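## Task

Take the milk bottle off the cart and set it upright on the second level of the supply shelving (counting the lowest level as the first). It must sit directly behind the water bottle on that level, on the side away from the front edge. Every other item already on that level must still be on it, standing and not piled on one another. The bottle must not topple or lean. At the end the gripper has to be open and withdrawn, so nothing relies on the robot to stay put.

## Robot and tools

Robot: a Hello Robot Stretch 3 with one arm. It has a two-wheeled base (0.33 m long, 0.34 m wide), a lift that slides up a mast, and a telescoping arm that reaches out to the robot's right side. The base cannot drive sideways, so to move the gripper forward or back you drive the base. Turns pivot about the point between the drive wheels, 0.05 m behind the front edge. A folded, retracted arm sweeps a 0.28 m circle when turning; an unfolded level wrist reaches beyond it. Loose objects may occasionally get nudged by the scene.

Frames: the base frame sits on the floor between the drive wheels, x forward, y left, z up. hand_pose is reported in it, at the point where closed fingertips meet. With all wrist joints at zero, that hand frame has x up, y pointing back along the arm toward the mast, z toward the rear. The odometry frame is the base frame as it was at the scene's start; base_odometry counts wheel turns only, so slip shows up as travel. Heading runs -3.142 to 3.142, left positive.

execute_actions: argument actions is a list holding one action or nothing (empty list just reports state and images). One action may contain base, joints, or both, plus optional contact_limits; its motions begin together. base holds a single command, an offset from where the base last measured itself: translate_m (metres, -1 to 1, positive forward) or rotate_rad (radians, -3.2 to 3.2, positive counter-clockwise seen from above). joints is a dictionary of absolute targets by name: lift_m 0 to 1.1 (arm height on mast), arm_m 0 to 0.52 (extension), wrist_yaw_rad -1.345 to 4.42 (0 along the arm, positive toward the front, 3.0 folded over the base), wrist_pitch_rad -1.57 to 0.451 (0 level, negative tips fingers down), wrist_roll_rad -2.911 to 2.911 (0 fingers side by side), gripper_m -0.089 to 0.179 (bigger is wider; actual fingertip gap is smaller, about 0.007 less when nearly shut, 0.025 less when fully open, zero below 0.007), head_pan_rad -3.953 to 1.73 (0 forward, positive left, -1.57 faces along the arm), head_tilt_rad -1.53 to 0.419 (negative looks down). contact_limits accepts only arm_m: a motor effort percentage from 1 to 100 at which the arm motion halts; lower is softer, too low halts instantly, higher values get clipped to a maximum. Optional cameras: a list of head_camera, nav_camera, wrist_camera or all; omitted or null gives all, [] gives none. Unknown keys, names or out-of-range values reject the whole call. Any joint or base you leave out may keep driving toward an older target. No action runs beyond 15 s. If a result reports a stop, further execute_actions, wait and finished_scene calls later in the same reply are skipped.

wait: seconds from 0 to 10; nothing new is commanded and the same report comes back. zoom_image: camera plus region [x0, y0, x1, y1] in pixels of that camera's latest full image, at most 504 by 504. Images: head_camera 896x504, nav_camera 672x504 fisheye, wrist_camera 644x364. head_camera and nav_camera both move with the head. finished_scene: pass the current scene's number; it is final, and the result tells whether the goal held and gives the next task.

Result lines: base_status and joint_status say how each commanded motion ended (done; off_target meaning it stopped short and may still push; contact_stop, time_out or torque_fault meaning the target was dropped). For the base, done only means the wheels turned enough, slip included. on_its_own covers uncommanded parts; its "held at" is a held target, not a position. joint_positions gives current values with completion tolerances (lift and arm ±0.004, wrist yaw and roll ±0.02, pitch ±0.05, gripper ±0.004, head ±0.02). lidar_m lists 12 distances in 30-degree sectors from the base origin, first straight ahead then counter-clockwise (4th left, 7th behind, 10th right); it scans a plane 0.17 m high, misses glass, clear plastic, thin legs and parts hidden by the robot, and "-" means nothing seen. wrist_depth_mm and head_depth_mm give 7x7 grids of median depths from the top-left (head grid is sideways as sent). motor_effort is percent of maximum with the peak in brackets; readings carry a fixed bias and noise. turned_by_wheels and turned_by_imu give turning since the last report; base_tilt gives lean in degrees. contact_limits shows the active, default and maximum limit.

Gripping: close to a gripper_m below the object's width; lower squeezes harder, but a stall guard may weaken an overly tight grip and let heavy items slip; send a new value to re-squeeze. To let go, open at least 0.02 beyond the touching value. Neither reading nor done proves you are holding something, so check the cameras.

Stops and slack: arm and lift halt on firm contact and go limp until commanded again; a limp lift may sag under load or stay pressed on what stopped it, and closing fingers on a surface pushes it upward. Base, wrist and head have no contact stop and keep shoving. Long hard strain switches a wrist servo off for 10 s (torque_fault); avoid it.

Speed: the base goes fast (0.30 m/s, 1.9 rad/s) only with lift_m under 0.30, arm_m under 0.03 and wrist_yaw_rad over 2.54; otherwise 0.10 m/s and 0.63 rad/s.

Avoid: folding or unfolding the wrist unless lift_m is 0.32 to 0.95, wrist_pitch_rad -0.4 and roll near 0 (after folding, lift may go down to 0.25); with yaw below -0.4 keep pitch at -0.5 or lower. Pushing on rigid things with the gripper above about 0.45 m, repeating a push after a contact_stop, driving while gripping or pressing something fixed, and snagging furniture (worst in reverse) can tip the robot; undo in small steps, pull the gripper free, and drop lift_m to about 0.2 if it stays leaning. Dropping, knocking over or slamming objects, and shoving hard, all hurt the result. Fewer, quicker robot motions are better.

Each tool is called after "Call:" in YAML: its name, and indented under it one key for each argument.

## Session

Call:
execute_actions:
  actions:
    - {"joints":{"head_pan_rad":1.5,"head_tilt_rad":-0.4}}
  cameras: ["nav_camera"]

Call:
execute_actions:
  actions:
    - {"joints":{"head_pan_rad":0}}
  cameras: ["nav_camera"]

Call:
execute_actions:
  actions:
    - {"joints":{"head_pan_rad":-1.6}}
  cameras: ["nav_camera"]

Call:
execute_actions:
  actions:
    - {"joints":{"head_pan_rad":-3.2}}
  cameras: ["nav_camera"]

Scene clock: 1.30 s.
base_odometry: x=+0.000 y=+0.000 heading=+0.000 (m, m, rad; odometry frame)
turned_by_wheels: +0.000 (rad since the last result)
turned_by_imu: +0.000 (rad since the last result)
base_tilt: forward=+1.6 right=-0.2 (deg)
lidar_m: 1.83 1.83 1.80 2.07 2.28 2.26 2.15 1.26 1.24 1.65 2.26 1.74
head_depth_mm: 1791 1893 2000 2104 2225 1810 1447 / 1881 1977 2117 2279 2308 1802 1431 / 1983 2103 2235 2384 2374 1771 1435 / 2083 2242 2314 2224 2283 1774 1424 / 2239 2381 2467 2376 2328 1769 1413 / 2355 2541 2758 2948 2371 1758 1422 / 2544 2757 2956 3102 2310 1764 1408
base_status: not commanded
joint_positions: lift_m=+0.453 arm_m=-0.002 wrist_yaw_rad=+3.089 wrist_pitch_rad=-0.465 wrist_roll_rad=+0.001 gripper_m=+0.037 head_pan_rad=+1.493 head_tilt_rad=-0.395
joint_status: all done
motor_effort: left_wheel=+0(0) right_wheel=+0(0) lift_m=+27(27) arm_m=-2(2) wrist_yaw_rad=+0(0) wrist_pitch_rad=+7(7) wrist_roll_rad=+1(1) gripper_m=+0(1) head_pan_rad=+4(47) head_tilt_rad=-3(35) (%)
hand_pose: x=-0.0097 y=+0.0747 z=+0.4553 quat_wxyz=(+0.182, +0.692, +0.145, +0.684) (m; base frame)
wrist_depth_mm: - - - - - - - / - - - - - - - / - - - - - - - / - 985 958 918 876 858 840 / 829 792 768 763 762 726 704 / 698 679 676 645 - 624 608 / 605 592 - - 561 547 538
pictures: nav_camera (sideways: a quarter turn counterclockwise sets it upright)
Images, in order (width x height): nav_camera 672x504.

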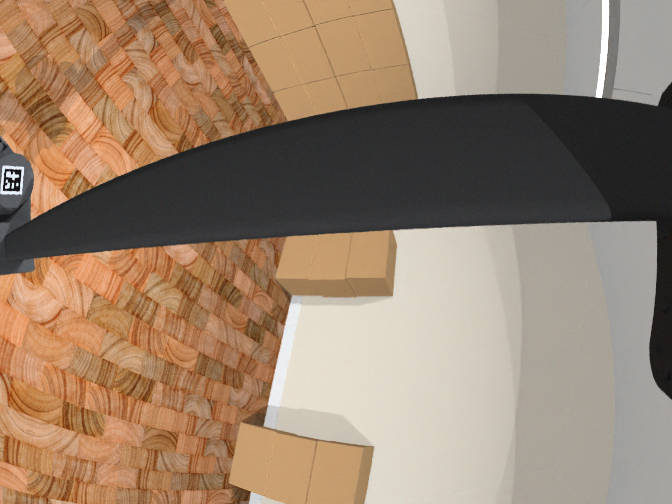

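Scene clock: 2.60 s.
base_odometry: x=+0.000 y=+0.000 heading=+0.000 (m, m, rad; odometry frame)
turned_by_wheels: +0.000 (rad since the last result)
turned_by_imu: +0.000 (rad since the last result)
base_tilt: forward=+1.5 right=-0.2 (deg)
lidar_m: 1.83 1.83 1.80 2.06 2.29 2.25 2.14 1.25 1.24 1.66 2.25 1.73
head_depth_mm: 1578 1667 1766 1932 2167 1801 1437 / 2054 2171 2307 2427 2104 1806 1434 / 2199 2317 2462 2637 2370 1783 1421 / 2342 2484 2667 2811 2362 1776 1429 / 2511 2691 2866 3031 2332 1763 1415 / 2410 2555 2704 2869 2309 1753 1416 / 2199 2297 2400 2579 2312 1759 1401
base_status: not commanded
joint_positions: lift_m=+0.453 arm_m=-0.002 wrist_yaw_rad=+3.089 wrist_pitch_rad=-0.465 wrist_roll_rad=+0.001 gripper_m=+0.037 head_pan_rad=+0.007 head_tilt_rad=-0.395
joint_status: all done
motor_effort: left_wheel=+0(0) right_wheel=+0(0) lift_m=+27(27) arm_m=-1(1) wrist_yaw_rad=+0(1) wrist_pitch_rad=+7(7) wrist_roll_rad=+1(1) gripper_m=+0(1) head_pan_rad=-3(46) head_tilt_rad=-3(3) (%)
hand_pose: x=-0.0097 y=+0.0747 z=+0.4553 quat_wxyz=(+0.182, +0.692, +0.145, +0.684) (m; base frame)
wrist_depth_mm: - - - - - - - / - - - - - - - / - - - - - - - / - 971 942 925 898 859 828 / 832 803 788 749 769 721 705 / 698 678 686 651 - 628 614 / 602 595 - - 559 546 538
pictures: nav_camera (sideways: a quarter turn counterclockwise sets it upright)
Images, in order (width x height): nav_camera 672x504.

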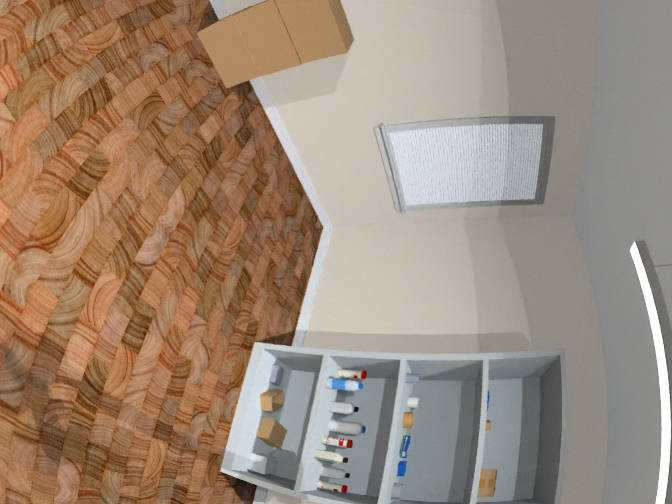

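Scene clock: 3.93 s.
base_odometry: x=+0.000 y=+0.000 heading=+0.000 (m, m, rad; odometry frame)
turned_by_wheels: +0.000 (rad since the last result)
turned_by_imu: +0.000 (rad since the last result)
base_tilt: forward=+1.6 right=-0.2 (deg)
lidar_m: 1.83 1.83 1.81 2.07 2.28 2.25 2.15 1.25 1.24 1.65 2.25 1.74
head_depth_mm: 1431 1515 1608 1701 1797 1795 1429 / 1520 1607 1701 1804 1939 1797 1444 / 1611 1705 1811 1930 2089 1781 1434 / 1723 1812 1958 2070 2154 1784 1423 / 1835 1969 2122 2188 1904 1775 1417 / 1986 2125 2283 2399 2011 1768 1414 / 2116 2305 2504 2661 2334 1762 1416
base_status: not commanded
joint_positions: lift_m=+0.453 arm_m=-0.002 wrist_yaw_rad=+3.089 wrist_pitch_rad=-0.465 wrist_roll_rad=+0.001 gripper_m=+0.037 head_pan_rad=-1.593 head_tilt_rad=-0.395
joint_status: all done
motor_effort: left_wheel=+0(0) right_wheel=+0(0) lift_m=+27(27) arm_m=-1(1) wrist_yaw_rad=+0(1) wrist_pitch_rad=+7(7) wrist_roll_rad=+1(1) gripper_m=+0(1) head_pan_rad=-3(47) head_tilt_rad=-3(3) (%)
hand_pose: x=-0.0097 y=+0.0747 z=+0.4553 quat_wxyz=(+0.182, +0.692, +0.145, +0.684) (m; base frame)
wrist_depth_mm: - - - - - - - / - - - - - - - / - - - - - - - / - 981 950 911 893 870 839 / 828 804 789 758 754 721 707 / 702 678 674 653 - 633 613 / 598 592 - - 558 546 534
pictures: nav_camera (sideways: a quarter turn counterclockwise sets it upright)
Images, in order (width x height): nav_camera 672x504.

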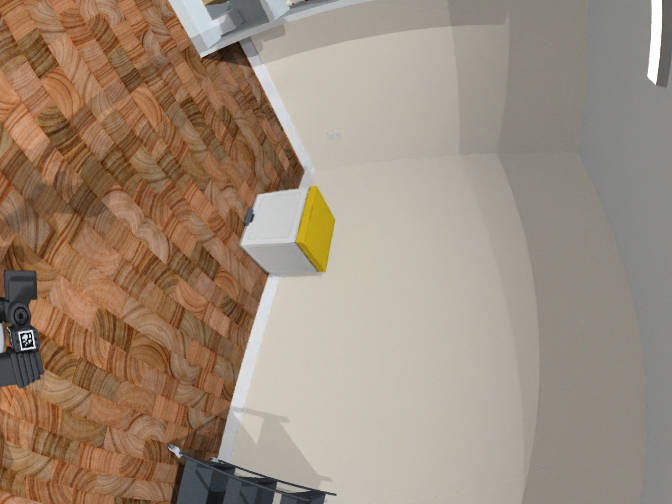

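Scene clock: 5.27 s.
base_odometry: x=+0.000 y=+0.000 heading=+0.000 (m, m, rad; odometry frame)
turned_by_wheels: +0.000 (rad since the last result)
turned_by_imu: +0.000 (rad since the last result)
base_tilt: forward=+1.6 right=-0.2 (deg)
lidar_m: 1.83 1.82 1.80 2.07 2.29 2.26 2.15 1.25 1.24 1.66 2.26 1.74
head_depth_mm: 2193 2313 2444 2602 2388 1784 1439 / 2320 2461 2603 2770 2398 1787 1426 / 2471 2633 2767 2933 2355 1785 1435 / 2539 2734 2904 3045 2375 1773 1431 / 2274 2410 2536 2763 2348 1770 1429 / 2007 2113 2249 2400 2350 1771 1421 / 1795 1885 1987 2104 2155 1759 1421
base_status: not commanded
joint_positions: lift_m=+0.453 arm_m=-0.002 wrist_yaw_rad=+3.089 wrist_pitch_rad=-0.465 wrist_roll_rad=+0.001 gripper_m=+0.037 head_pan_rad=-3.193 head_tilt_rad=-0.395
joint_status: all done
motor_effort: left_wheel=+0(0) right_wheel=+0(0) lift_m=+27(27) arm_m=-1(2) wrist_yaw_rad=+0(2) wrist_pitch_rad=+7(7) wrist_roll_rad=+1(1) gripper_m=+1(0) head_pan_rad=-3(44) head_tilt_rad=-3(3) (%)
hand_pose: x=-0.0097 y=+0.0747 z=+0.4553 quat_wxyz=(+0.182, +0.692, +0.145, +0.684) (m; base frame)
wrist_depth_mm: - - - - - - - / - - - - - - - / - - - - - - - / - 980 956 920 888 859 841 / 815 793 790 753 749 724 709 / 697 679 674 649 - 628 614 / 596 592 - - 556 546 537
pictures: nav_camera (sideways: a quarter turn counterclockwise sets it upright)
Images, in order (width x height): nav_camera 672x504.

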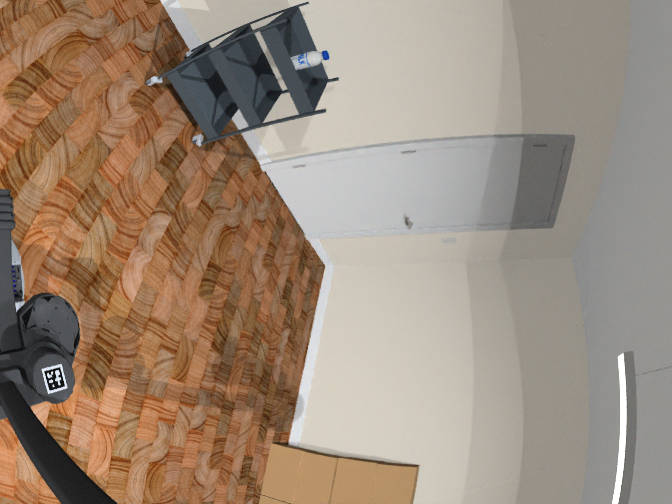

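Call:
execute_actions:
  actions:
    - {"base":{"rotate_rad":0.41},"joints":{"lift_m":0.27,"wrist_yaw_rad":3.0,"wrist_pitch_rad":-0.4}}
  cameras: []

Call:
execute_actions:
  actions:
    - {"base":{"translate_m":-0.83}}
  cameras: []

Call:
execute_actions:
  actions:
    - {"base":{"rotate_rad":-1.02},"joints":{"head_pan_rad":-1.57,"head_tilt_rad":-0.7,"lift_m":0.8}}
  cameras: []

Call:
execute_actions:
  actions:
    - {"joints":{"wrist_yaw_rad":0,"gripper_m":0.16}}
  cameras: []

Call:
execute_actions:
  actions:
    - {"joints":{"wrist_pitch_rad":-0.15,"lift_m":0.76}}
  cameras: ["head_camera","wrist_camera"]

Scene clock: 13.53 s.
base_odometry: x=+0.000 y=+0.000 heading=+0.410 (m, m, rad; odometry frame)
turned_by_wheels: +0.410 (rad since the last result)
turned_by_imu: +0.401 (rad since the last result)
base_tilt: forward=+1.6 right=-0.2 (deg)
lidar_m: 2.20 1.80 2.08 2.35 2.31 2.38 1.29 1.24 1.66 1.73 1.74 1.83
head_depth_mm: 2107 2265 2452 2769 2391 1803 1442 / 1926 2082 2267 2492 2376 1804 1427 / 1806 1945 2108 2270 2343 1784 1431 / 1712 1808 1940 2113 2230 1790 1428 / 1604 1703 1837 1978 2077 1716 1421 / 1523 1609 1721 1657 1719 1649 1416 / 1431 1521 1608 1593 1560 1590 1414
base_status: done
joint_positions: lift_m=+0.270 arm_m=-0.002 wrist_yaw_rad=+3.002 wrist_pitch_rad=-0.419 wrist_roll_rad=+0.001 gripper_m=+0.037 head_pan_rad=-3.193 head_tilt_rad=-0.395
joint_status: all done
motor_effort: left_wheel=-2(4) right_wheel=+2(4) lift_m=+17(23) arm_m=-1(2) wrist_yaw_rad=-2(3) wrist_pitch_rad=+9(10) wrist_roll_rad=+1(1) gripper_m=+0(0) head_pan_rad=-4(4) head_tilt_rad=-3(3) (%)
hand_pose: x=+0.0101 y=+0.0789 z=+0.2829 quat_wxyz=(+0.196, +0.700, +0.099, +0.680) (m; base frame)
wrist_depth_mm: - - - - - - - / - - - - - - - / - 958 907 891 841 798 782 / 743 720 698 680 653 638 617 / 597 588 - 553 553 520 507 / 500 506 - - - 446 439 / 440 - - - 396 389 380
pictures: none
No camera images: the call's "cameras" was empty. Leave "cameras" out to get every camera's image.

Scene clock: 18.07 s.
base_odometry: x=-0.761 y=-0.331 heading=+0.410 (m, m, rad; odometry frame)
turned_by_wheels: +0.000 (rad since the last result)
turned_by_imu: -0.004 (rad since the last result)
base_tilt: forward=+1.6 right=-0.2 (deg)
lidar_m: 2.61 2.56 2.58 1.99 2.14 1.37 0.55 0.53 0.54 1.33 1.87 2.40
head_depth_mm: 1187 1288 1419 1553 1754 1785 1438 / 1098 1188 1293 1414 1567 1683 1427 / 1020 1093 1175 1285 1412 1560 1418 / 972 1046 1124 1211 1317 1444 1425 / 919 974 1045 1117 1212 1315 1381 / 866 918 979 1048 1124 1199 892 / 816 864 913 977 1035 843 715
base_status: done
joint_positions: lift_m=+0.270 arm_m=-0.002 wrist_yaw_rad=+3.001 wrist_pitch_rad=-0.419 wrist_roll_rad=+0.001 gripper_m=+0.037 head_pan_rad=-3.193 head_tilt_rad=-0.396
joint_status: not commanded
motor_effort: left_wheel=-1(8) right_wheel=+1(4) lift_m=+16(17) arm_m=-1(2) wrist_yaw_rad=-1(1) wrist_pitch_rad=+10(10) wrist_roll_rad=+1(1) gripper_m=+1(1) head_pan_rad=-5(4) head_tilt_rad=-3(3) (%)
hand_pose: x=+0.0102 y=+0.0789 z=+0.2830 quat_wxyz=(+0.196, +0.700, +0.098, +0.680) (m; base frame)
wrist_depth_mm: - - - - - - - / - - - - - - - / - 959 897 867 840 811 766 / 753 726 710 676 649 639 620 / 608 585 - 555 551 524 509 / 501 507 - - - 448 439 / 442 - - - 395 388 379
pictures: none
No camera images: the call's "cameras" was empty. Leave "cameras" out to get every camera's image.

Scene clock: 23.73 s.
base_odometry: x=-0.761 y=-0.331 heading=-0.610 (m, m, rad; odometry frame)
turned_by_wheels: -1.020 (rad since the last result)
turned_by_imu: -0.996 (rad since the last result)
base_tilt: forward=+1.6 right=-0.2 (deg)
lidar_m: 2.21 2.45 2.59 2.55 2.55 1.99 2.13 1.32 0.54 0.52 0.55 1.38
head_depth_mm: 791 886 1005 1155 1369 1395 - / 790 886 1006 1003 811 1300 - / 794 890 1008 983 832 1008 1090 / 794 888 1009 966 766 1003 - / 798 891 1007 991 848 1005 - / 798 889 1013 969 846 987 1135 / 801 893 1016 1171 1285 1341 1181
base_status: done
joint_positions: lift_m=+0.800 arm_m=-0.002 wrist_yaw_rad=+3.001 wrist_pitch_rad=-0.418 wrist_roll_rad=+0.001 gripper_m=+0.037 head_pan_rad=-1.577 head_tilt_rad=-0.692
joint_status: all done
motor_effort: left_wheel=+2(8) right_wheel=-1(6) lift_m=+36(37) arm_m=-1(1) wrist_yaw_rad=+1(0) wrist_pitch_rad=+9(9) wrist_roll_rad=+1(1) gripper_m=+1(0) head_pan_rad=+2(46) head_tilt_rad=-5(33) (%)
hand_pose: x=+0.0102 y=+0.0789 z=+0.8121 quat_wxyz=(+0.195, +0.700, +0.098, +0.680) (m; base frame)
wrist_depth_mm: - - - - - - - / - - - - - - - / - - - - - - - / - - - - - - - / - - - - - - - / - - - - - - - / 989 972 930 920 911 895 873
pictures: none
No camera images: the call's "cameras" was empty. Leave "cameras" out to get every camera's image.

Scene clock: 26.23 s.
base_odometry: x=-0.761 y=-0.331 heading=-0.610 (m, m, rad; odometry frame)
turned_by_wheels: +0.000 (rad since the last result)
turned_by_imu: +0.000 (rad since the last result)
base_tilt: forward=+1.6 right=-0.2 (deg)
lidar_m: 2.20 2.45 2.60 2.56 2.55 2.00 2.13 1.32 0.54 0.53 0.55 1.37
head_depth_mm: 792 885 1004 1154 1368 1401 - / 792 885 1005 1005 810 1318 - / 793 888 1008 982 835 1010 - / 792 891 1009 968 765 1010 - / 796 891 1008 994 848 1030 1143 / 798 895 1015 973 847 990 1141 / 799 894 1018 1178 1286 1338 1179
base_status: not commanded
joint_positions: lift_m=+0.800 arm_m=-0.002 wrist_yaw_rad=+0.002 wrist_pitch_rad=-0.418 wrist_roll_rad=+0.001 gripper_m=+0.160 head_pan_rad=-1.577 head_tilt_rad=-0.692
joint_status: all done
motor_effort: left_wheel=+2(1) right_wheel=-1(1) lift_m=+36(36) arm_m=-1(2) wrist_yaw_rad=-1(3) wrist_pitch_rad=+9(9) wrist_roll_rad=+1(1) gripper_m=+0(97) head_pan_rad=+3(3) head_tilt_rad=-5(5) (%)
hand_pose: x=-0.0211 y=-0.3676 z=+0.8121 quat_wxyz=(+0.692, +0.148, -0.691, -0.147) (m; base frame)
wrist_depth_mm: 657 655 644 639 631 619 616 / 719 719 682 358 657 679 672 / 811 788 577 371 558 735 743 / 916 378 469 387 347 336 815 / - 965 694 691 674 907 926 / - - 629 619 604 982 - / - 951 595 538 554 893 867
pictures: none
No camera images: the call's "cameras" was empty. Leave "cameras" out to get every camera's image.

Scene clock: 27.40 s.
base_odometry: x=-0.761 y=-0.331 heading=-0.610 (m, m, rad; odometry frame)
turned_by_wheels: +0.000 (rad since the last result)
turned_by_imu: +0.000 (rad since the last result)
base_tilt: forward=+1.6 right=-0.2 (deg)
lidar_m: 2.21 2.46 2.60 2.56 2.55 1.99 2.13 1.32 0.54 0.52 0.55 1.38
head_depth_mm: 791 881 1005 1161 1364 1399 1248 / 793 888 1011 1000 813 1300 1241 / 791 886 1005 984 832 1008 - / 796 887 1011 972 764 1011 - / 794 893 1013 994 827 993 1135 / 797 891 1013 968 847 981 1143 / 797 892 1015 1171 1287 1351 1184
base_status: not commanded
joint_positions: lift_m=+0.760 arm_m=-0.002 wrist_yaw_rad=+0.002 wrist_pitch_rad=-0.172 wrist_roll_rad=+0.001 gripper_m=+0.160 head_pan_rad=-1.577 head_tilt_rad=-0.692
joint_status: all done
motor_effort: left_wheel=+2(2) right_wheel=-1(1) lift_m=+17(33) arm_m=-1(1) wrist_yaw_rad=-1(2) wrist_pitch_rad=+11(12) wrist_roll_rad=+1(1) gripper_m=+0(1) head_pan_rad=+3(5) head_tilt_rad=-5(5) (%)
hand_pose: x=-0.0211 y=-0.3916 z=+0.8317 quat_wxyz=(+0.705, +0.061, -0.704, -0.060) (m; base frame)
wrist_depth_mm: 661 649 643 628 617 610 600 / 704 689 681 671 669 644 640 / 741 746 725 697 696 686 681 / 802 792 649 363 616 728 713 / 861 458 494 379 468 376 761 / 947 - 349 341 329 327 806 / - - 632 622 613 906 899
pictures: head_camera (sideways: a quarter turn clockwise sets it upright), wrist_camera
Images, in order (width x height): head_camera 896x504, wrist_camera 644x364.

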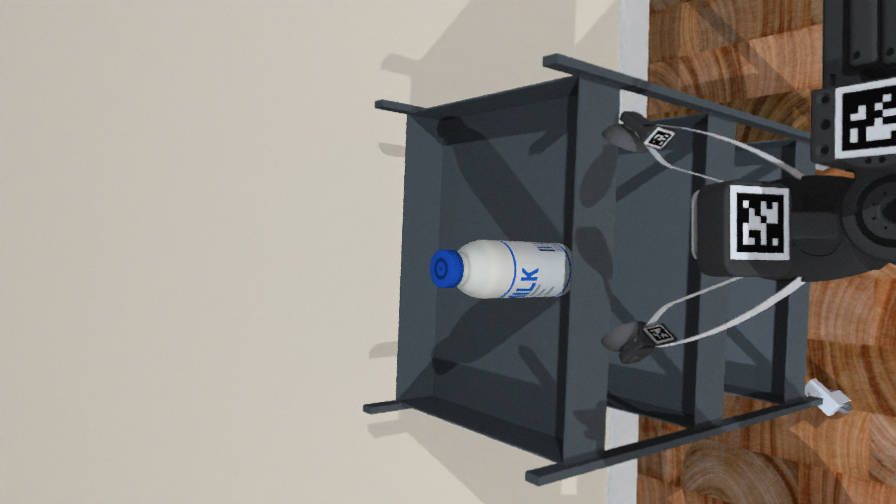

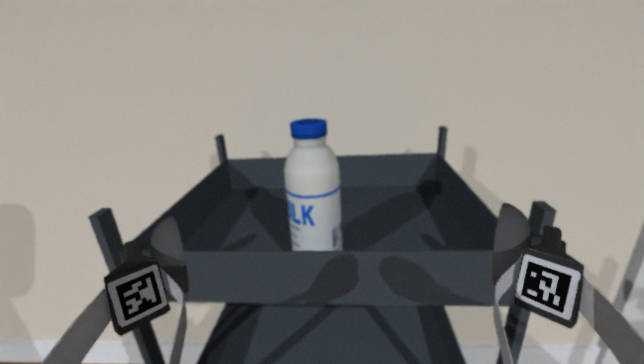

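Call:
execute_actions:
  actions:
    - {"base":{"translate_m":0.03},"joints":{"arm_m":0.22,"lift_m":0.715}}
  cameras: ["wrist_camera"]

Call:
execute_actions:
  actions:
    - {"joints":{"gripper_m":0.02}}
  cameras: []

Call:
execute_actions:
  actions:
    - {"joints":{"lift_m":0.87}}
  cameras: ["wrist_camera"]

Scene clock: 34.20 s.
base_odometry: x=-0.737 y=-0.348 heading=-0.610 (m, m, rad; odometry frame)
turned_by_wheels: +0.000 (rad since the last result)
turned_by_imu: +0.001 (rad since the last result)
base_tilt: forward=+1.6 right=-0.2 (deg)
lidar_m: 2.17 2.43 2.59 2.55 2.60 2.02 2.16 1.32 0.54 0.53 0.55 1.38
head_depth_mm: 789 881 1000 1160 1305 1430 - / 793 884 1002 977 861 - 1129 / 793 889 1006 994 - 990 1144 / 793 888 1007 989 877 1004 1147 / 799 888 1015 995 852 1001 1141 / 795 892 1011 998 826 981 1141 / 801 892 1016 1168 1359 1367 1183
base_status: done
joint_positions: lift_m=+0.715 arm_m=+0.220 wrist_yaw_rad=+0.001 wrist_pitch_rad=-0.171 wrist_roll_rad=+0.001 gripper_m=+0.160 head_pan_rad=-1.577 head_tilt_rad=-0.692
joint_status: all done
motor_effort: left_wheel=+1(6) right_wheel=-1(1) lift_m=+16(18) arm_m=+4(5) wrist_yaw_rad=-1(1) wrist_pitch_rad=+10(11) wrist_roll_rad=+1(1) gripper_m=+0(0) head_pan_rad=+5(4) head_tilt_rad=-5(5) (%)
hand_pose: x=-0.0213 y=-0.6131 z=+0.7870 quat_wxyz=(+0.705, +0.061, -0.704, -0.060) (m; base frame)
wrist_depth_mm: 454 447 441 431 425 419 412 / 480 474 467 462 449 445 439 / 514 500 498 120 483 467 467 / 554 536 430 124 408 395 497 / 595 395 405 122 366 359 291 / 439 - 316 125 288 283 236 / 222 258 258 137 238 243 230
pictures: wrist_camera
Images, in order (width x height): wrist_camera 644x364.

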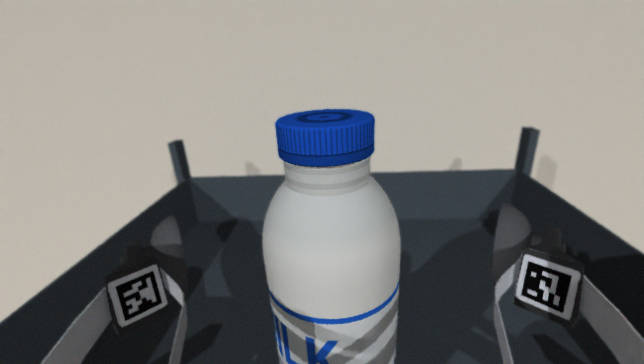

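Scene clock: 36.10 s.
base_odometry: x=-0.737 y=-0.348 heading=-0.610 (m, m, rad; odometry frame)
turned_by_wheels: +0.000 (rad since the last result)
turned_by_imu: +0.000 (rad since the last result)
base_tilt: forward=+1.6 right=-0.2 (deg)
lidar_m: 2.18 2.42 2.59 2.55 2.60 2.02 2.16 1.32 0.54 0.53 0.55 1.37
head_depth_mm: 790 885 1000 1161 1304 1426 - / 793 887 1008 973 861 - 1129 / 793 886 1009 986 - 982 1144 / 794 887 1010 991 879 1006 1137 / 797 891 1013 993 851 1004 1139 / 794 893 1016 996 823 978 1139 / 797 896 1018 1171 1349 1373 1179
base_status: not commanded
joint_positions: lift_m=+0.715 arm_m=+0.220 wrist_yaw_rad=+0.003 wrist_pitch_rad=-0.171 wrist_roll_rad=+0.001 gripper_m=+0.021 head_pan_rad=-1.577 head_tilt_rad=-0.692
joint_status: all done
motor_effort: left_wheel=+2(2) right_wheel=-2(2) lift_m=+16(16) arm_m=+4(4) wrist_yaw_rad=-1(2) wrist_pitch_rad=+10(11) wrist_roll_rad=+1(1) gripper_m=-25(100) head_pan_rad=+3(2) head_tilt_rad=-5(5) (%)
hand_pose: x=-0.0207 y=-0.6131 z=+0.7870 quat_wxyz=(+0.705, +0.062, -0.704, -0.060) (m; base frame)
wrist_depth_mm: 457 446 438 435 425 421 414 / 481 476 465 460 454 445 440 / 511 500 496 120 477 467 464 / 554 537 431 124 403 389 493 / 601 366 414 121 130 358 293 / 440 300 299 125 134 296 262 / 231 265 256 137 238 243 236
pictures: none
No camera images: the call's "cameras" was empty. Leave "cameras" out to get every camera's image.

Scene clock: 38.33 s.
base_odometry: x=-0.737 y=-0.348 heading=-0.610 (m, m, rad; odometry frame)
turned_by_wheels: +0.000 (rad since the last result)
turned_by_imu: +0.000 (rad since the last result)
base_tilt: forward=+1.6 right=-0.2 (deg)
lidar_m: 2.17 2.42 2.59 2.55 2.60 2.03 2.16 1.32 0.54 0.53 0.55 1.38
head_depth_mm: 790 884 1000 - - 1360 1189 / 792 887 987 - 809 1002 1147 / 792 886 986 - 761 1007 1148 / 795 889 989 978 827 1005 1144 / 795 892 1011 989 846 1002 1141 / 800 895 1017 1020 823 985 1139 / 799 894 1016 1173 1353 1384 1180
base_status: not commanded
joint_positions: lift_m=+0.870 arm_m=+0.220 wrist_yaw_rad=+0.002 wrist_pitch_rad=-0.171 wrist_roll_rad=+0.001 gripper_m=+0.023 head_pan_rad=-1.577 head_tilt_rad=-0.692
joint_status: all done
motor_effort: left_wheel=+2(2) right_wheel=-2(2) lift_m=+36(39) arm_m=+4(4) wrist_yaw_rad=-1(2) wrist_pitch_rad=+10(28) wrist_roll_rad=+1(1) gripper_m=+1(25) head_pan_rad=+3(2) head_tilt_rad=-5(5) (%)
hand_pose: x=-0.0211 y=-0.6130 z=+0.9409 quat_wxyz=(+0.705, +0.061, -0.704, -0.060) (m; base frame)
wrist_depth_mm: 449 448 445 433 427 419 414 / 486 480 470 458 452 445 440 / 515 505 495 489 480 473 465 / 548 537 535 521 515 507 491 / 595 580 566 559 551 538 533 / 649 637 495 478 469 474 570 / 709 678 424 421 409 405 613
pictures: wrist_camera
Images, in order (width x height): wrist_camera 644x364.

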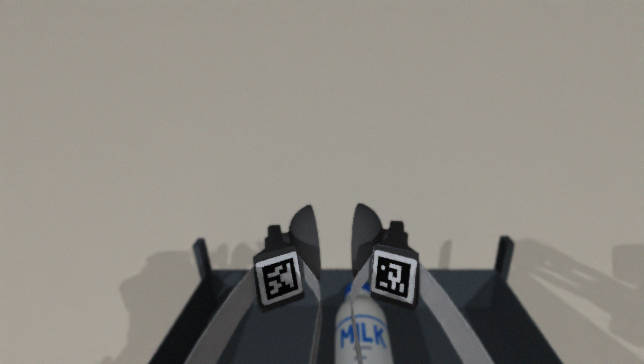

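Call:
execute_actions:
  actions:
    - {"joints":{"lift_m":1.0,"wrist_pitch_rad":-1.5,"arm_m":0.45,"gripper_m":0.16,"head_tilt_rad":-0.8}}
  cameras: ["head_camera","wrist_camera"]

Scene clock: 44.87 s.
base_odometry: x=-0.737 y=-0.348 heading=-0.610 (m, m, rad; odometry frame)
turned_by_wheels: +0.000 (rad since the last result)
turned_by_imu: +0.000 (rad since the last result)
base_tilt: forward=+1.6 right=-0.2 (deg)
lidar_m: 2.17 2.43 2.59 2.54 2.60 2.03 2.16 1.32 0.54 0.53 0.55 1.37
head_depth_mm: - 937 1060 1228 1471 1323 1154 / 822 918 1016 858 1006 1272 1153 / - 924 1005 893 1014 1203 1149 / 813 906 1007 889 1008 1199 1145 / 812 926 1003 886 1024 1194 1150 / 815 931 1049 885 1006 1256 1141 / 816 928 1080 1251 1475 1302 1138
base_status: not commanded
joint_positions: lift_m=+1.000 arm_m=+0.450 wrist_yaw_rad=+0.000 wrist_pitch_rad=-1.496 wrist_roll_rad=+0.001 gripper_m=+0.160 head_pan_rad=-1.577 head_tilt_rad=-0.790
joint_status: all done
motor_effort: left_wheel=+2(2) right_wheel=-1(1) lift_m=+36(36) arm_m=+4(5) wrist_yaw_rad=+1(1) wrist_pitch_rad=-2(9) wrist_roll_rad=+1(1) gripper_m=+1(97) head_pan_rad=+4(4) head_tilt_rad=-6(19) (%)
hand_pose: x=-0.0216 y=-0.5897 z=+0.8809 quat_wxyz=(+0.518, +0.481, -0.518, -0.481) (m; base frame)
wrist_depth_mm: 839 356 359 354 350 290 859 / - 368 369 361 358 298 965 / - 375 375 371 368 354 992 / - 385 385 383 375 366 - / - 396 389 384 380 363 - / - - - - - - - / - - - - - - -
pictures: head_camera (sideways: a quarter turn clockwise sets it upright), wrist_camera
Images, in order (width x height): head_camera 896x504, wrist_camera 644x364.

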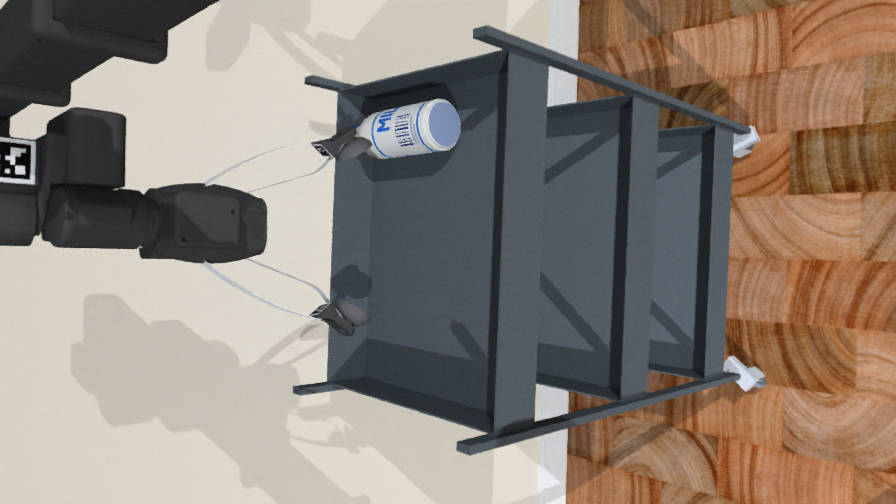

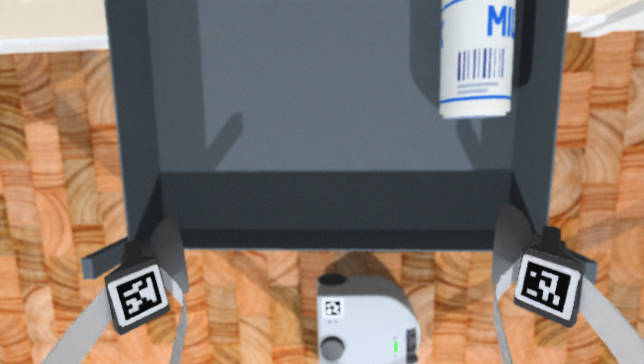

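Call:
execute_actions:
  actions:
    - {"base":{"translate_m":-0.14},"joints":{"lift_m":0.9,"wrist_pitch_rad":-1.22,"arm_m":0.52,"gripper_m":0.12}}
  cameras: ["head_camera","wrist_camera"]

Scene clock: 52.13 s.
base_odometry: x=-0.851 y=-0.268 heading=-0.610 (m, m, rad; odometry frame)
turned_by_wheels: +0.000 (rad since the last result)
turned_by_imu: +0.000 (rad since the last result)
base_tilt: forward=+1.6 right=-0.2 (deg)
lidar_m: 2.08 2.56 2.59 2.55 2.41 1.90 2.02 1.32 0.99 0.52 0.55 1.37
head_depth_mm: 807 900 - - 1469 1317 1151 / 794 - 1089 1272 1469 1316 1152 / 784 959 1041 944 1436 1294 1153 / 810 905 1002 859 1010 1195 1146 / 810 923 1006 882 1008 1196 1148 / 812 929 1002 886 1032 1193 1143 / 814 929 1007 882 1023 1228 1139
base_status: done
joint_positions: lift_m=+0.900 arm_m=+0.518 wrist_yaw_rad=+0.000 wrist_pitch_rad=-1.226 wrist_roll_rad=+0.001 gripper_m=+0.120 head_pan_rad=-1.577 head_tilt_rad=-0.790
joint_status: all done
joint sent to its limit — the command would take arm_m past its upper limit, so that joint was sent only as far as its limit.
motor_effort: left_wheel=+1(1) right_wheel=-1(4) lift_m=+17(32) arm_m=+5(6) wrist_yaw_rad=+1(0) wrist_pitch_rad=+2(3) wrist_roll_rad=+1(1) gripper_m=+1(97) head_pan_rad=+5(3) head_tilt_rad=-6(6) (%)
hand_pose: x=-0.0216 y=-0.7268 z=+0.7899 quat_wxyz=(+0.578, +0.407, -0.578, -0.407) (m; base frame)
wrist_depth_mm: 347 349 351 353 354 340 359 / 295 294 294 269 254 488 489 / 315 313 306 297 297 759 725 / 308 304 297 252 290 926 928 / 302 298 244 244 284 917 893 / 298 293 234 238 278 - 881 / 289 283 280 278 272 872 853
pictures: head_camera (sideways: a quarter turn clockwise sets it upright), wrist_camera
Images, in order (width x height): head_camera 896x504, wrist_camera 644x364.

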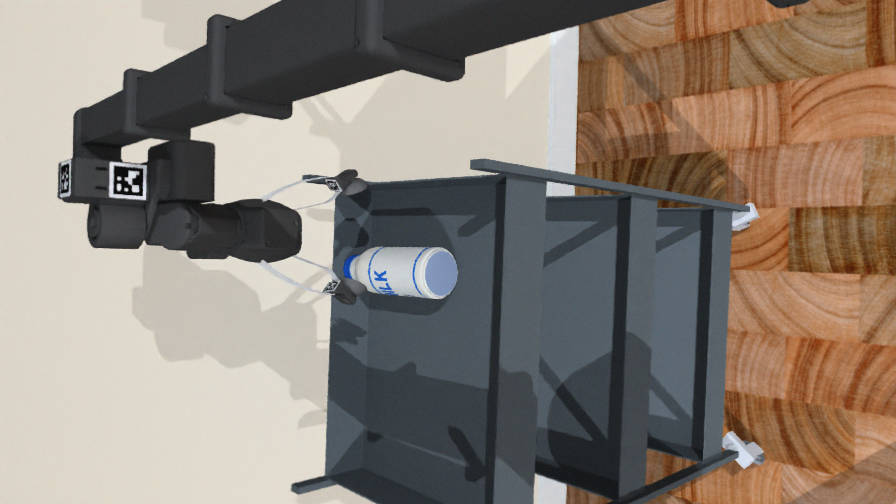

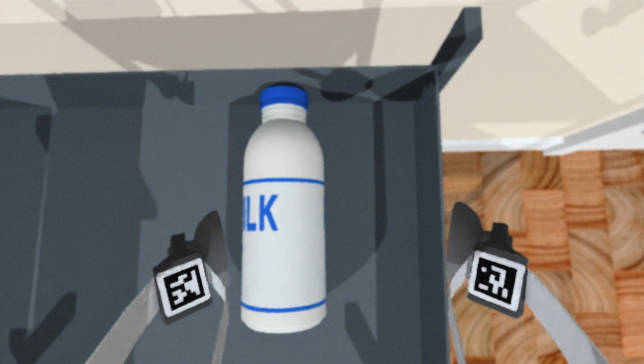

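Rolling slowly forward.

Call:
execute_actions:
  actions:
    - {"base":{"translate_m":0.07},"joints":{"lift_m":0.86,"gripper_m":0.17}}
  cameras: ["wrist_camera"]

Call:
execute_actions:
  actions:
    - {"joints":{"lift_m":0.8}}
  cameras: ["wrist_camera"]

Scene clock: 57.40 s.
base_odometry: x=-0.794 y=-0.308 heading=-0.610 (m, m, rad; odometry frame)
turned_by_wheels: +0.000 (rad since the last result)
turned_by_imu: +0.000 (rad since the last result)
base_tilt: forward=+1.6 right=-0.2 (deg)
lidar_m: 2.24 2.49 2.59 2.56 2.49 1.96 2.09 1.32 0.54 0.52 0.55 1.37
head_depth_mm: 809 917 1036 - - 1304 1133 / 808 891 1027 920 1468 1316 1151 / 811 - 1003 866 985 1205 1151 / 811 921 993 864 1010 1201 1148 / 813 925 1003 884 1008 1206 1147 / 810 926 1006 883 1026 1190 1144 / 814 934 1050 871 1426 1297 1140
base_status: done
joint_positions: lift_m=+0.860 arm_m=+0.518 wrist_yaw_rad=+0.000 wrist_pitch_rad=-1.226 wrist_roll_rad=+0.001 gripper_m=+0.170 head_pan_rad=-1.577 head_tilt_rad=-0.790
joint_status: all done
motor_effort: left_wheel=+1(4) right_wheel=-1(1) lift_m=+17(17) arm_m=+4(5) wrist_yaw_rad=-1(0) wrist_pitch_rad=+3(3) wrist_roll_rad=+1(1) gripper_m=+1(99) head_pan_rad=+4(4) head_tilt_rad=-6(6) (%)
hand_pose: x=-0.0216 y=-0.7268 z=+0.7499 quat_wxyz=(+0.578, +0.407, -0.578, -0.407) (m; base frame)
wrist_depth_mm: 333 332 323 320 322 324 192 / 255 255 255 254 222 236 459 / 272 268 264 260 197 251 636 / 266 263 257 252 188 245 872 / 261 257 252 248 184 241 838 / 255 - 248 243 180 237 834 / 251 246 244 238 178 232 189
pictures: wrist_camera
Images, in order (width x height): wrist_camera 644x364.

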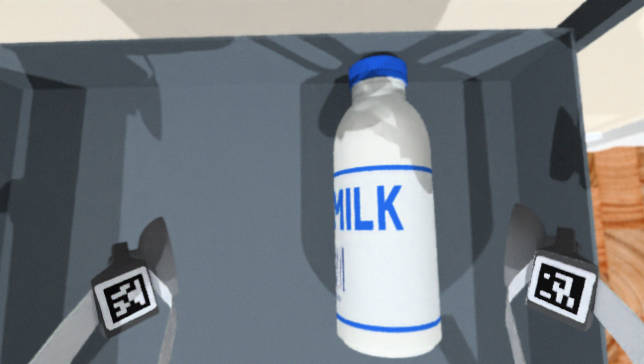

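Scene clock: 58.77 s.
base_odometry: x=-0.794 y=-0.308 heading=-0.610 (m, m, rad; odometry frame)
turned_by_wheels: +0.000 (rad since the last result)
turned_by_imu: +0.000 (rad since the last result)
base_tilt: forward=+1.6 right=-0.2 (deg)
lidar_m: 2.24 2.49 2.59 2.57 2.50 1.96 2.09 1.32 0.54 0.52 0.55 1.37
head_depth_mm: 806 920 1060 1226 - - - / 810 898 - - 1159 1318 1153 / 810 890 1000 876 991 1205 1154 / 810 908 1001 857 1011 1201 1148 / 813 922 1005 885 1008 1195 1140 / 813 928 1002 884 1029 1188 1141 / 816 927 1052 873 1418 1279 1139
base_status: not commanded
joint_positions: lift_m=+0.800 arm_m=+0.518 wrist_yaw_rad=+0.000 wrist_pitch_rad=-1.226 wrist_roll_rad=+0.001 gripper_m=+0.170 head_pan_rad=-1.577 head_tilt_rad=-0.790
joint_status: all done
motor_effort: left_wheel=+1(1) right_wheel=-1(1) lift_m=+17(16) arm_m=+5(5) wrist_yaw_rad=+0(1) wrist_pitch_rad=+3(3) wrist_roll_rad=+1(1) gripper_m=+1(1) head_pan_rad=+4(3) head_tilt_rad=-6(6) (%)
hand_pose: x=-0.0216 y=-0.7268 z=+0.6899 quat_wxyz=(+0.578, +0.407, -0.578, -0.407) (m; base frame)
wrist_depth_mm: 187 187 186 155 185 185 167 / 212 208 206 139 197 196 170 / 208 205 201 132 144 193 169 / 202 200 197 129 138 188 170 / 199 197 193 127 133 184 161 / 194 - 189 124 129 181 154 / - 188 184 122 126 177 173
pictures: wrist_camera
Images, in order (width x height): wrist_camera 644x364.

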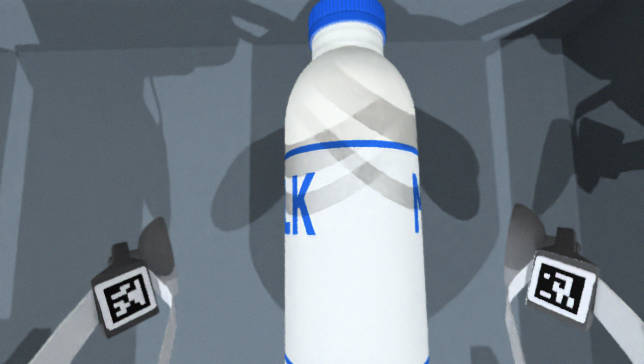

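Call:
execute_actions:
  actions:
    - {"joints":{"lift_m":0.79,"gripper_m":0.0}}
  cameras: []

Call:
execute_actions:
  actions:
    - {"joints":{"lift_m":0.95,"arm_m":0.3}}
  cameras: []

Call:
execute_actions:
  actions:
    - {"joints":{"wrist_pitch_rad":0.39,"arm_m":0,"lift_m":0.8,"head_tilt_rad":-0.6}}

Scene clock: 65.33 s.
base_odometry: x=-0.794 y=-0.308 heading=-0.610 (m, m, rad; odometry frame)
turned_by_wheels: +0.000 (rad since the last result)
turned_by_imu: +0.000 (rad since the last result)
base_tilt: forward=+1.6 right=-0.2 (deg)
lidar_m: 2.25 2.49 2.59 2.56 2.49 1.96 2.09 1.32 0.54 0.53 0.55 1.37
head_depth_mm: 808 917 1064 1232 - - - / 810 913 1044 - 1162 1317 1154 / 811 884 1011 893 990 1206 1145 / 814 907 1005 853 1011 1209 1145 / 814 925 998 884 1032 1202 1141 / 814 926 1005 884 1025 1199 1144 / 817 931 1051 874 1421 1273 1142
base_status: not commanded
joint_positions: lift_m=+0.790 arm_m=+0.518 wrist_yaw_rad=+0.000 wrist_pitch_rad=-1.223 wrist_roll_rad=+0.001 gripper_m=+0.002 head_pan_rad=-1.577 head_tilt_rad=-0.790
joint_status: all done
motor_effort: left_wheel=+1(2) right_wheel=+0(2) lift_m=+16(18) arm_m=+4(4) wrist_yaw_rad=+0(1) wrist_pitch_rad=+1(3) wrist_roll_rad=+1(1) gripper_m=-41(100) head_pan_rad=+4(4) head_tilt_rad=-6(6) (%)
hand_pose: x=-0.0216 y=-0.7275 z=+0.6801 quat_wxyz=(+0.579, +0.406, -0.579, -0.406) (m; base frame)
wrist_depth_mm: 187 186 186 147 185 185 167 / 206 203 200 129 191 189 169 / 202 198 195 124 187 185 169 / 197 194 191 121 182 181 170 / 192 190 187 118 124 178 170 / 187 185 132 116 123 173 170 / 184 182 178 114 171 170 167
pictures: none
No camera images: the call's "cameras" was empty. Leave "cameras" out to get every camera's image.

Scene clock: 69.27 s.
base_odometry: x=-0.794 y=-0.308 heading=-0.610 (m, m, rad; odometry frame)
turned_by_wheels: +0.000 (rad since the last result)
turned_by_imu: +0.000 (rad since the last result)
base_tilt: forward=+1.6 right=-0.2 (deg)
lidar_m: 2.24 2.49 2.59 2.57 2.50 1.96 2.09 1.32 0.53 0.52 0.55 1.37
head_depth_mm: 802 - 1114 1262 1463 1324 1152 / 793 - 1065 1199 1460 1316 1152 / 795 - 1004 878 992 1205 1148 / 812 922 1017 864 1010 1200 1145 / 811 925 1004 884 1027 1207 1146 / 812 927 1006 879 1026 1206 1140 / 816 929 1058 867 1413 1277 1136
base_status: not commanded
joint_positions: lift_m=+0.950 arm_m=+0.300 wrist_yaw_rad=+0.000 wrist_pitch_rad=-1.226 wrist_roll_rad=+0.001 gripper_m=+0.011 head_pan_rad=-1.577 head_tilt_rad=-0.791
joint_status: all done
on_its_own: gripper_m is held at +0.011, not at your +0.000, by its stall guard, which is not easing now
motor_effort: left_wheel=+1(3) right_wheel=+0(2) lift_m=+33(43) arm_m=-6(9) wrist_yaw_rad=+0(1) wrist_pitch_rad=+3(10) wrist_roll_rad=+1(1) gripper_m=+0(40) head_pan_rad=+3(3) head_tilt_rad=-6(6) (%)
hand_pose: x=-0.0216 y=-0.5091 z=+0.8391 quat_wxyz=(+0.578, +0.407, -0.578, -0.407) (m; base frame)
wrist_depth_mm: 357 382 377 367 362 674 714 / 358 372 366 359 354 888 930 / 342 364 356 353 345 - 991 / 342 355 350 344 340 963 955 / - - - 968 968 926 945 / - - 988 955 967 936 932 / 999 975 972 949 936 917 911
pictures: none
No camera images: the call's "cameras" was empty. Leave "cameras" out to get every camera's image.

Scene clock: 72.70 s.
base_odometry: x=-0.794 y=-0.308 heading=-0.610 (m, m, rad; odometry frame)
turned_by_wheels: +0.000 (rad since the last result)
turned_by_imu: +0.000 (rad since the last result)
base_tilt: forward=+1.6 right=-0.2 (deg)
lidar_m: 2.24 2.50 2.59 2.57 2.50 1.95 2.09 1.32 0.53 0.52 0.55 1.37
head_depth_mm: 784 866 966 1087 1251 1407 1271 / 785 867 964 1062 1198 1399 1277 / 787 867 968 1031 854 732 - / 785 870 965 1039 853 736 - / 788 871 971 1036 873 968 1083 / 789 871 968 1040 876 962 1091 / 790 871 970 1097 840 959 1179
base_status: not commanded
joint_positions: lift_m=+0.800 arm_m=+0.000 wrist_yaw_rad=+0.000 wrist_pitch_rad=+0.368 wrist_roll_rad=+0.001 gripper_m=+0.011 head_pan_rad=-1.577 head_tilt_rad=-0.606
joint_status: all done
on_its_own: gripper_m is held at +0.011, not at your +0.000, by its stall guard, which is not easing now
motor_effort: left_wheel=+1(1) right_wheel=+0(0) lift_m=+17(30) arm_m=-6(7) wrist_yaw_rad=+1(0) wrist_pitch_rad=+11(11) wrist_roll_rad=+1(1) gripper_m=+0(0) head_pan_rad=+3(3) head_tilt_rad=+4(24) (%)
hand_pose: x=-0.0214 y=-0.3931 z=+1.0090 quat_wxyz=(+0.695, -0.129, -0.695, +0.129) (m; base frame)
wrist_depth_mm: 858 840 814 805 776 763 733 / 839 817 791 781 761 743 723 / 809 792 775 751 738 719 709 / 795 777 759 740 720 694 687 / 773 757 729 728 699 683 667 / 752 746 716 692 680 678 652 / 734 715 702 691 672 658 643
pictures: head_camera (sideways: a quarter turn clockwise sets it upright), nav_camera (sideways: a quarter turn counterclockwise sets it upright), wrist_camera
Images, in order (width x height): head_camera 896x504, nav_camera 672x504, wrist_camera 644x364.

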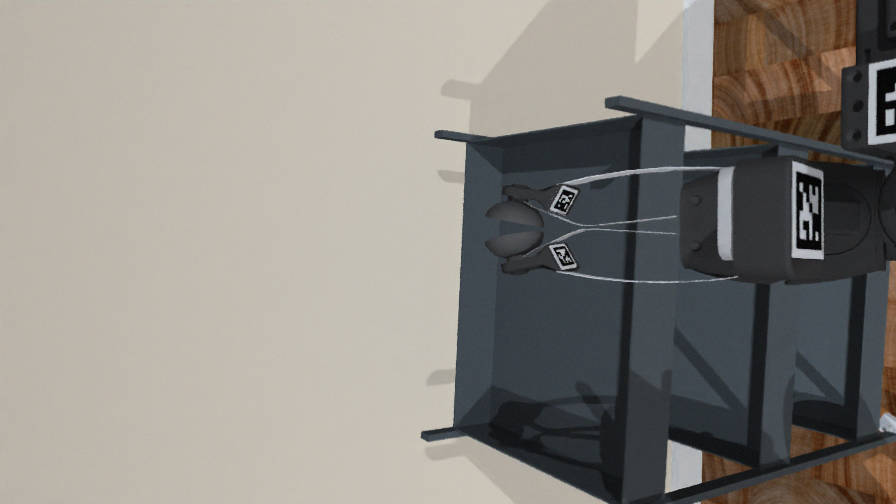

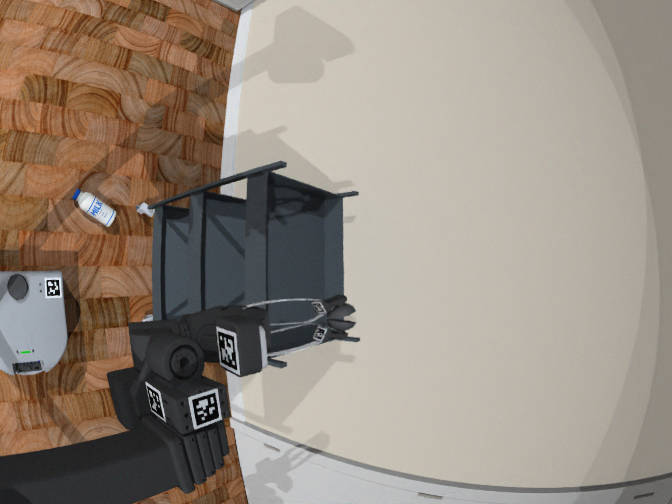

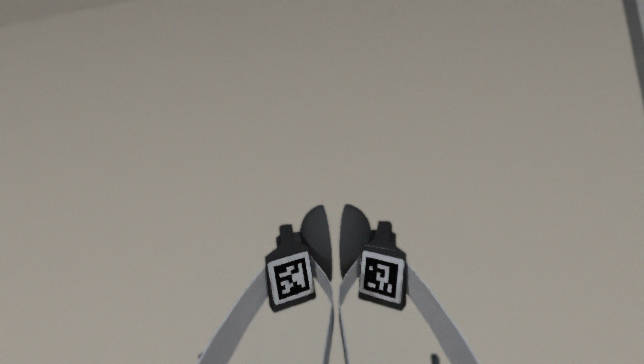

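Call:
execute_actions:
  actions:
    - {"base":{"translate_m":0.33},"joints":{"wrist_pitch_rad":-1.5,"arm_m":0.17,"gripper_m":0.17,"head_tilt_rad":-1.3}}
  cameras: []

Call:
execute_actions:
  actions:
    - {"joints":{"wrist_yaw_rad":2.57,"lift_m":0.4}}
  cameras: ["head_camera","wrist_camera"]

Scene clock: 82.57 s.
base_odometry: x=-0.524 y=-0.497 heading=-0.610 (m, m, rad; odometry frame)
turned_by_wheels: +0.000 (rad since the last result)
turned_by_imu: +0.002 (rad since the last result)
base_tilt: forward=+1.6 right=-0.2 (deg)
lidar_m: 1.92 2.11 2.91 2.52 2.65 2.26 2.42 1.35 0.55 0.53 1.00 1.35
head_depth_mm: - - - - - 1176 1121 / - - 1216 1324 1266 1177 1120 / - - 1247 1323 1264 - 1128 / 1053 1379 1385 1312 1264 - 1112 / 1086 1390 1413 1323 1244 1171 1117 / 1096 1395 1395 1317 1240 1175 1117 / 1098 1389 1396 1312 1244 1178 1108
base_status: done
joint_positions: lift_m=+0.800 arm_m=+0.170 wrist_yaw_rad=+0.000 wrist_pitch_rad=-1.495 wrist_roll_rad=+0.001 gripper_m=+0.170 head_pan_rad=-1.577 head_tilt_rad=-1.285
joint_status: all done
motor_effort: left_wheel=+1(4) right_wheel=+0(1) lift_m=+17(17) arm_m=+5(4) wrist_yaw_rad=+1(0) wrist_pitch_rad=-2(10) wrist_roll_rad=+1(1) gripper_m=+1(99) head_pan_rad=+4(4) head_tilt_rad=-10(52) (%)
hand_pose: x=-0.0216 y=-0.3099 z=+0.6819 quat_wxyz=(+0.518, +0.481, -0.518, -0.481) (m; base frame)
wrist_depth_mm: 823 805 804 796 655 645 743 / 838 831 822 810 790 780 779 / 856 855 834 819 821 798 800 / 883 858 858 845 836 831 819 / 896 890 866 862 834 829 832 / 921 - 903 889 - 873 852 / 948 928 926 923 884 891 876
pictures: none
No camera images: the call's "cameras" was empty. Leave "cameras" out to get every camera's image.

Scene clock: 87.03 s.
base_odometry: x=-0.524 y=-0.497 heading=-0.610 (m, m, rad; odometry frame)
turned_by_wheels: +0.000 (rad since the last result)
turned_by_imu: +0.000 (rad since the last result)
base_tilt: forward=+1.6 right=-0.2 (deg)
lidar_m: 1.92 2.11 2.91 2.51 2.66 2.26 2.42 1.35 0.55 0.53 1.00 1.34
head_depth_mm: 774 1006 1193 1324 1257 1201 - / 777 1004 1210 1331 1247 - - / 785 1007 1248 1316 1271 - - / 1088 1387 1419 1291 1256 - 1109 / 1086 1397 1409 1329 1238 1177 1112 / 1092 1391 1404 1314 1245 1174 1116 / 1095 1389 1397 1311 1241 1170 1117
base_status: not commanded
joint_positions: lift_m=+0.400 arm_m=+0.170 wrist_yaw_rad=+2.568 wrist_pitch_rad=-1.496 wrist_roll_rad=+0.001 gripper_m=+0.170 head_pan_rad=-1.577 head_tilt_rad=-1.285
joint_status: all done
motor_effort: left_wheel=+1(1) right_wheel=+0(0) lift_m=+17(18) arm_m=+4(4) wrist_yaw_rad=+1(2) wrist_pitch_rad=-2(2) wrist_roll_rad=+1(1) gripper_m=+1(2) head_pan_rad=+3(4) head_tilt_rad=-9(10) (%)
hand_pose: x=-0.0238 y=-0.3189 z=+0.2819 quat_wxyz=(+0.608, +0.633, +0.315, +0.361) (m; base frame)
wrist_depth_mm: - - - 413 408 404 399 / - - - 425 417 413 407 / - - 444 430 428 425 417 / 462 453 450 397 439 431 425 / 472 463 460 402 447 446 435 / 484 - 470 469 460 455 446 / 497 491 485 479 468 468 462
pictures: head_camera (sideways: a quarter turn clockwise sets it upright), wrist_camera
Images, in order (width x height): head_camera 896x504, wrist_camera 644x364.

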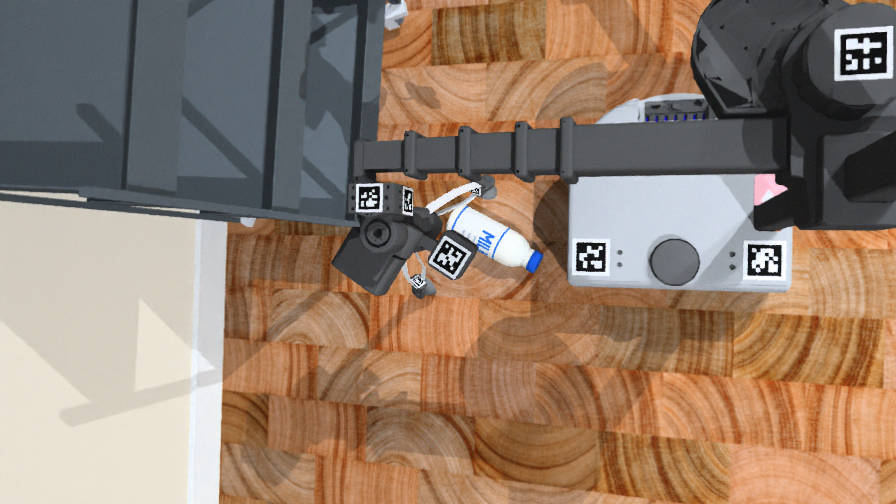

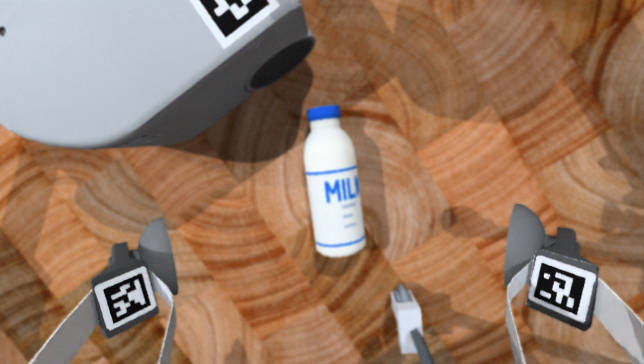

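Call:
execute_actions:
  actions:
    - {"joints":{"lift_m":0.15,"wrist_yaw_rad":2.63}}
  cameras: ["wrist_camera"]

Scene clock: 100.27 s.
base_odometry: x=-0.524 y=-0.497 heading=-0.610 (m, m, rad; odometry frame)
turned_by_wheels: +0.000 (rad since the last result)
turned_by_imu: +0.001 (rad since the last result)
base_tilt: forward=+1.5 right=-0.2 (deg)
lidar_m: 1.92 2.11 2.91 2.51 2.66 2.26 2.42 1.35 0.55 0.54 1.00 1.34
head_depth_mm: 776 1011 1196 1326 1247 1179 1124 / 772 1012 1212 1325 1264 - 1110 / 781 1008 1242 1330 - - - / 1082 1396 1406 1335 1270 - 1106 / 1085 1393 1406 1321 1240 1174 1113 / 1096 1395 1398 1318 1245 1177 1117 / 1097 1387 1403 1319 1241 1174 1111
base_status: not commanded
joint_positions: lift_m=+0.150 arm_m=+0.170 wrist_yaw_rad=+2.629 wrist_pitch_rad=-1.496 wrist_roll_rad=+0.001 gripper_m=+0.170 head_pan_rad=-1.577 head_tilt_rad=-1.285
joint_status: all done
motor_effort: left_wheel=+1(1) right_wheel=-1(0) lift_m=+16(18) arm_m=+4(5) wrist_yaw_rad=+2(4) wrist_pitch_rad=-2(2) wrist_roll_rad=+1(1) gripper_m=+1(1) head_pan_rad=+3(4) head_tilt_rad=-9(10) (%)
hand_pose: x=-0.0236 y=-0.3190 z=+0.0319 quat_wxyz=(+0.597, +0.623, +0.334, +0.379) (m; base frame)
wrist_depth_mm: - 184 181 179 176 174 172 / 190 188 186 182 133 178 176 / 195 192 190 187 128 182 180 / 199 197 194 191 124 185 184 / 204 201 198 195 127 189 189 / 210 - 204 201 130 139 191 / 215 213 210 206 133 198 199
pictures: wrist_camera
Images, in order (width x height): wrist_camera 644x364.

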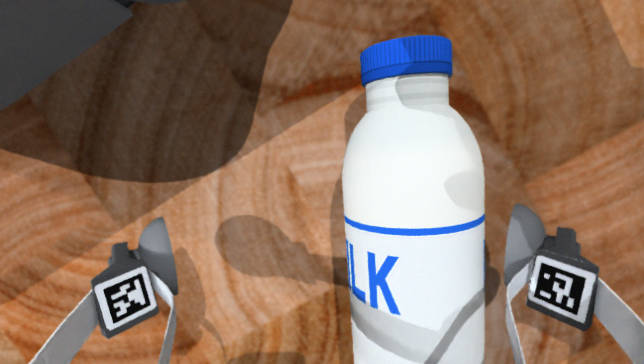

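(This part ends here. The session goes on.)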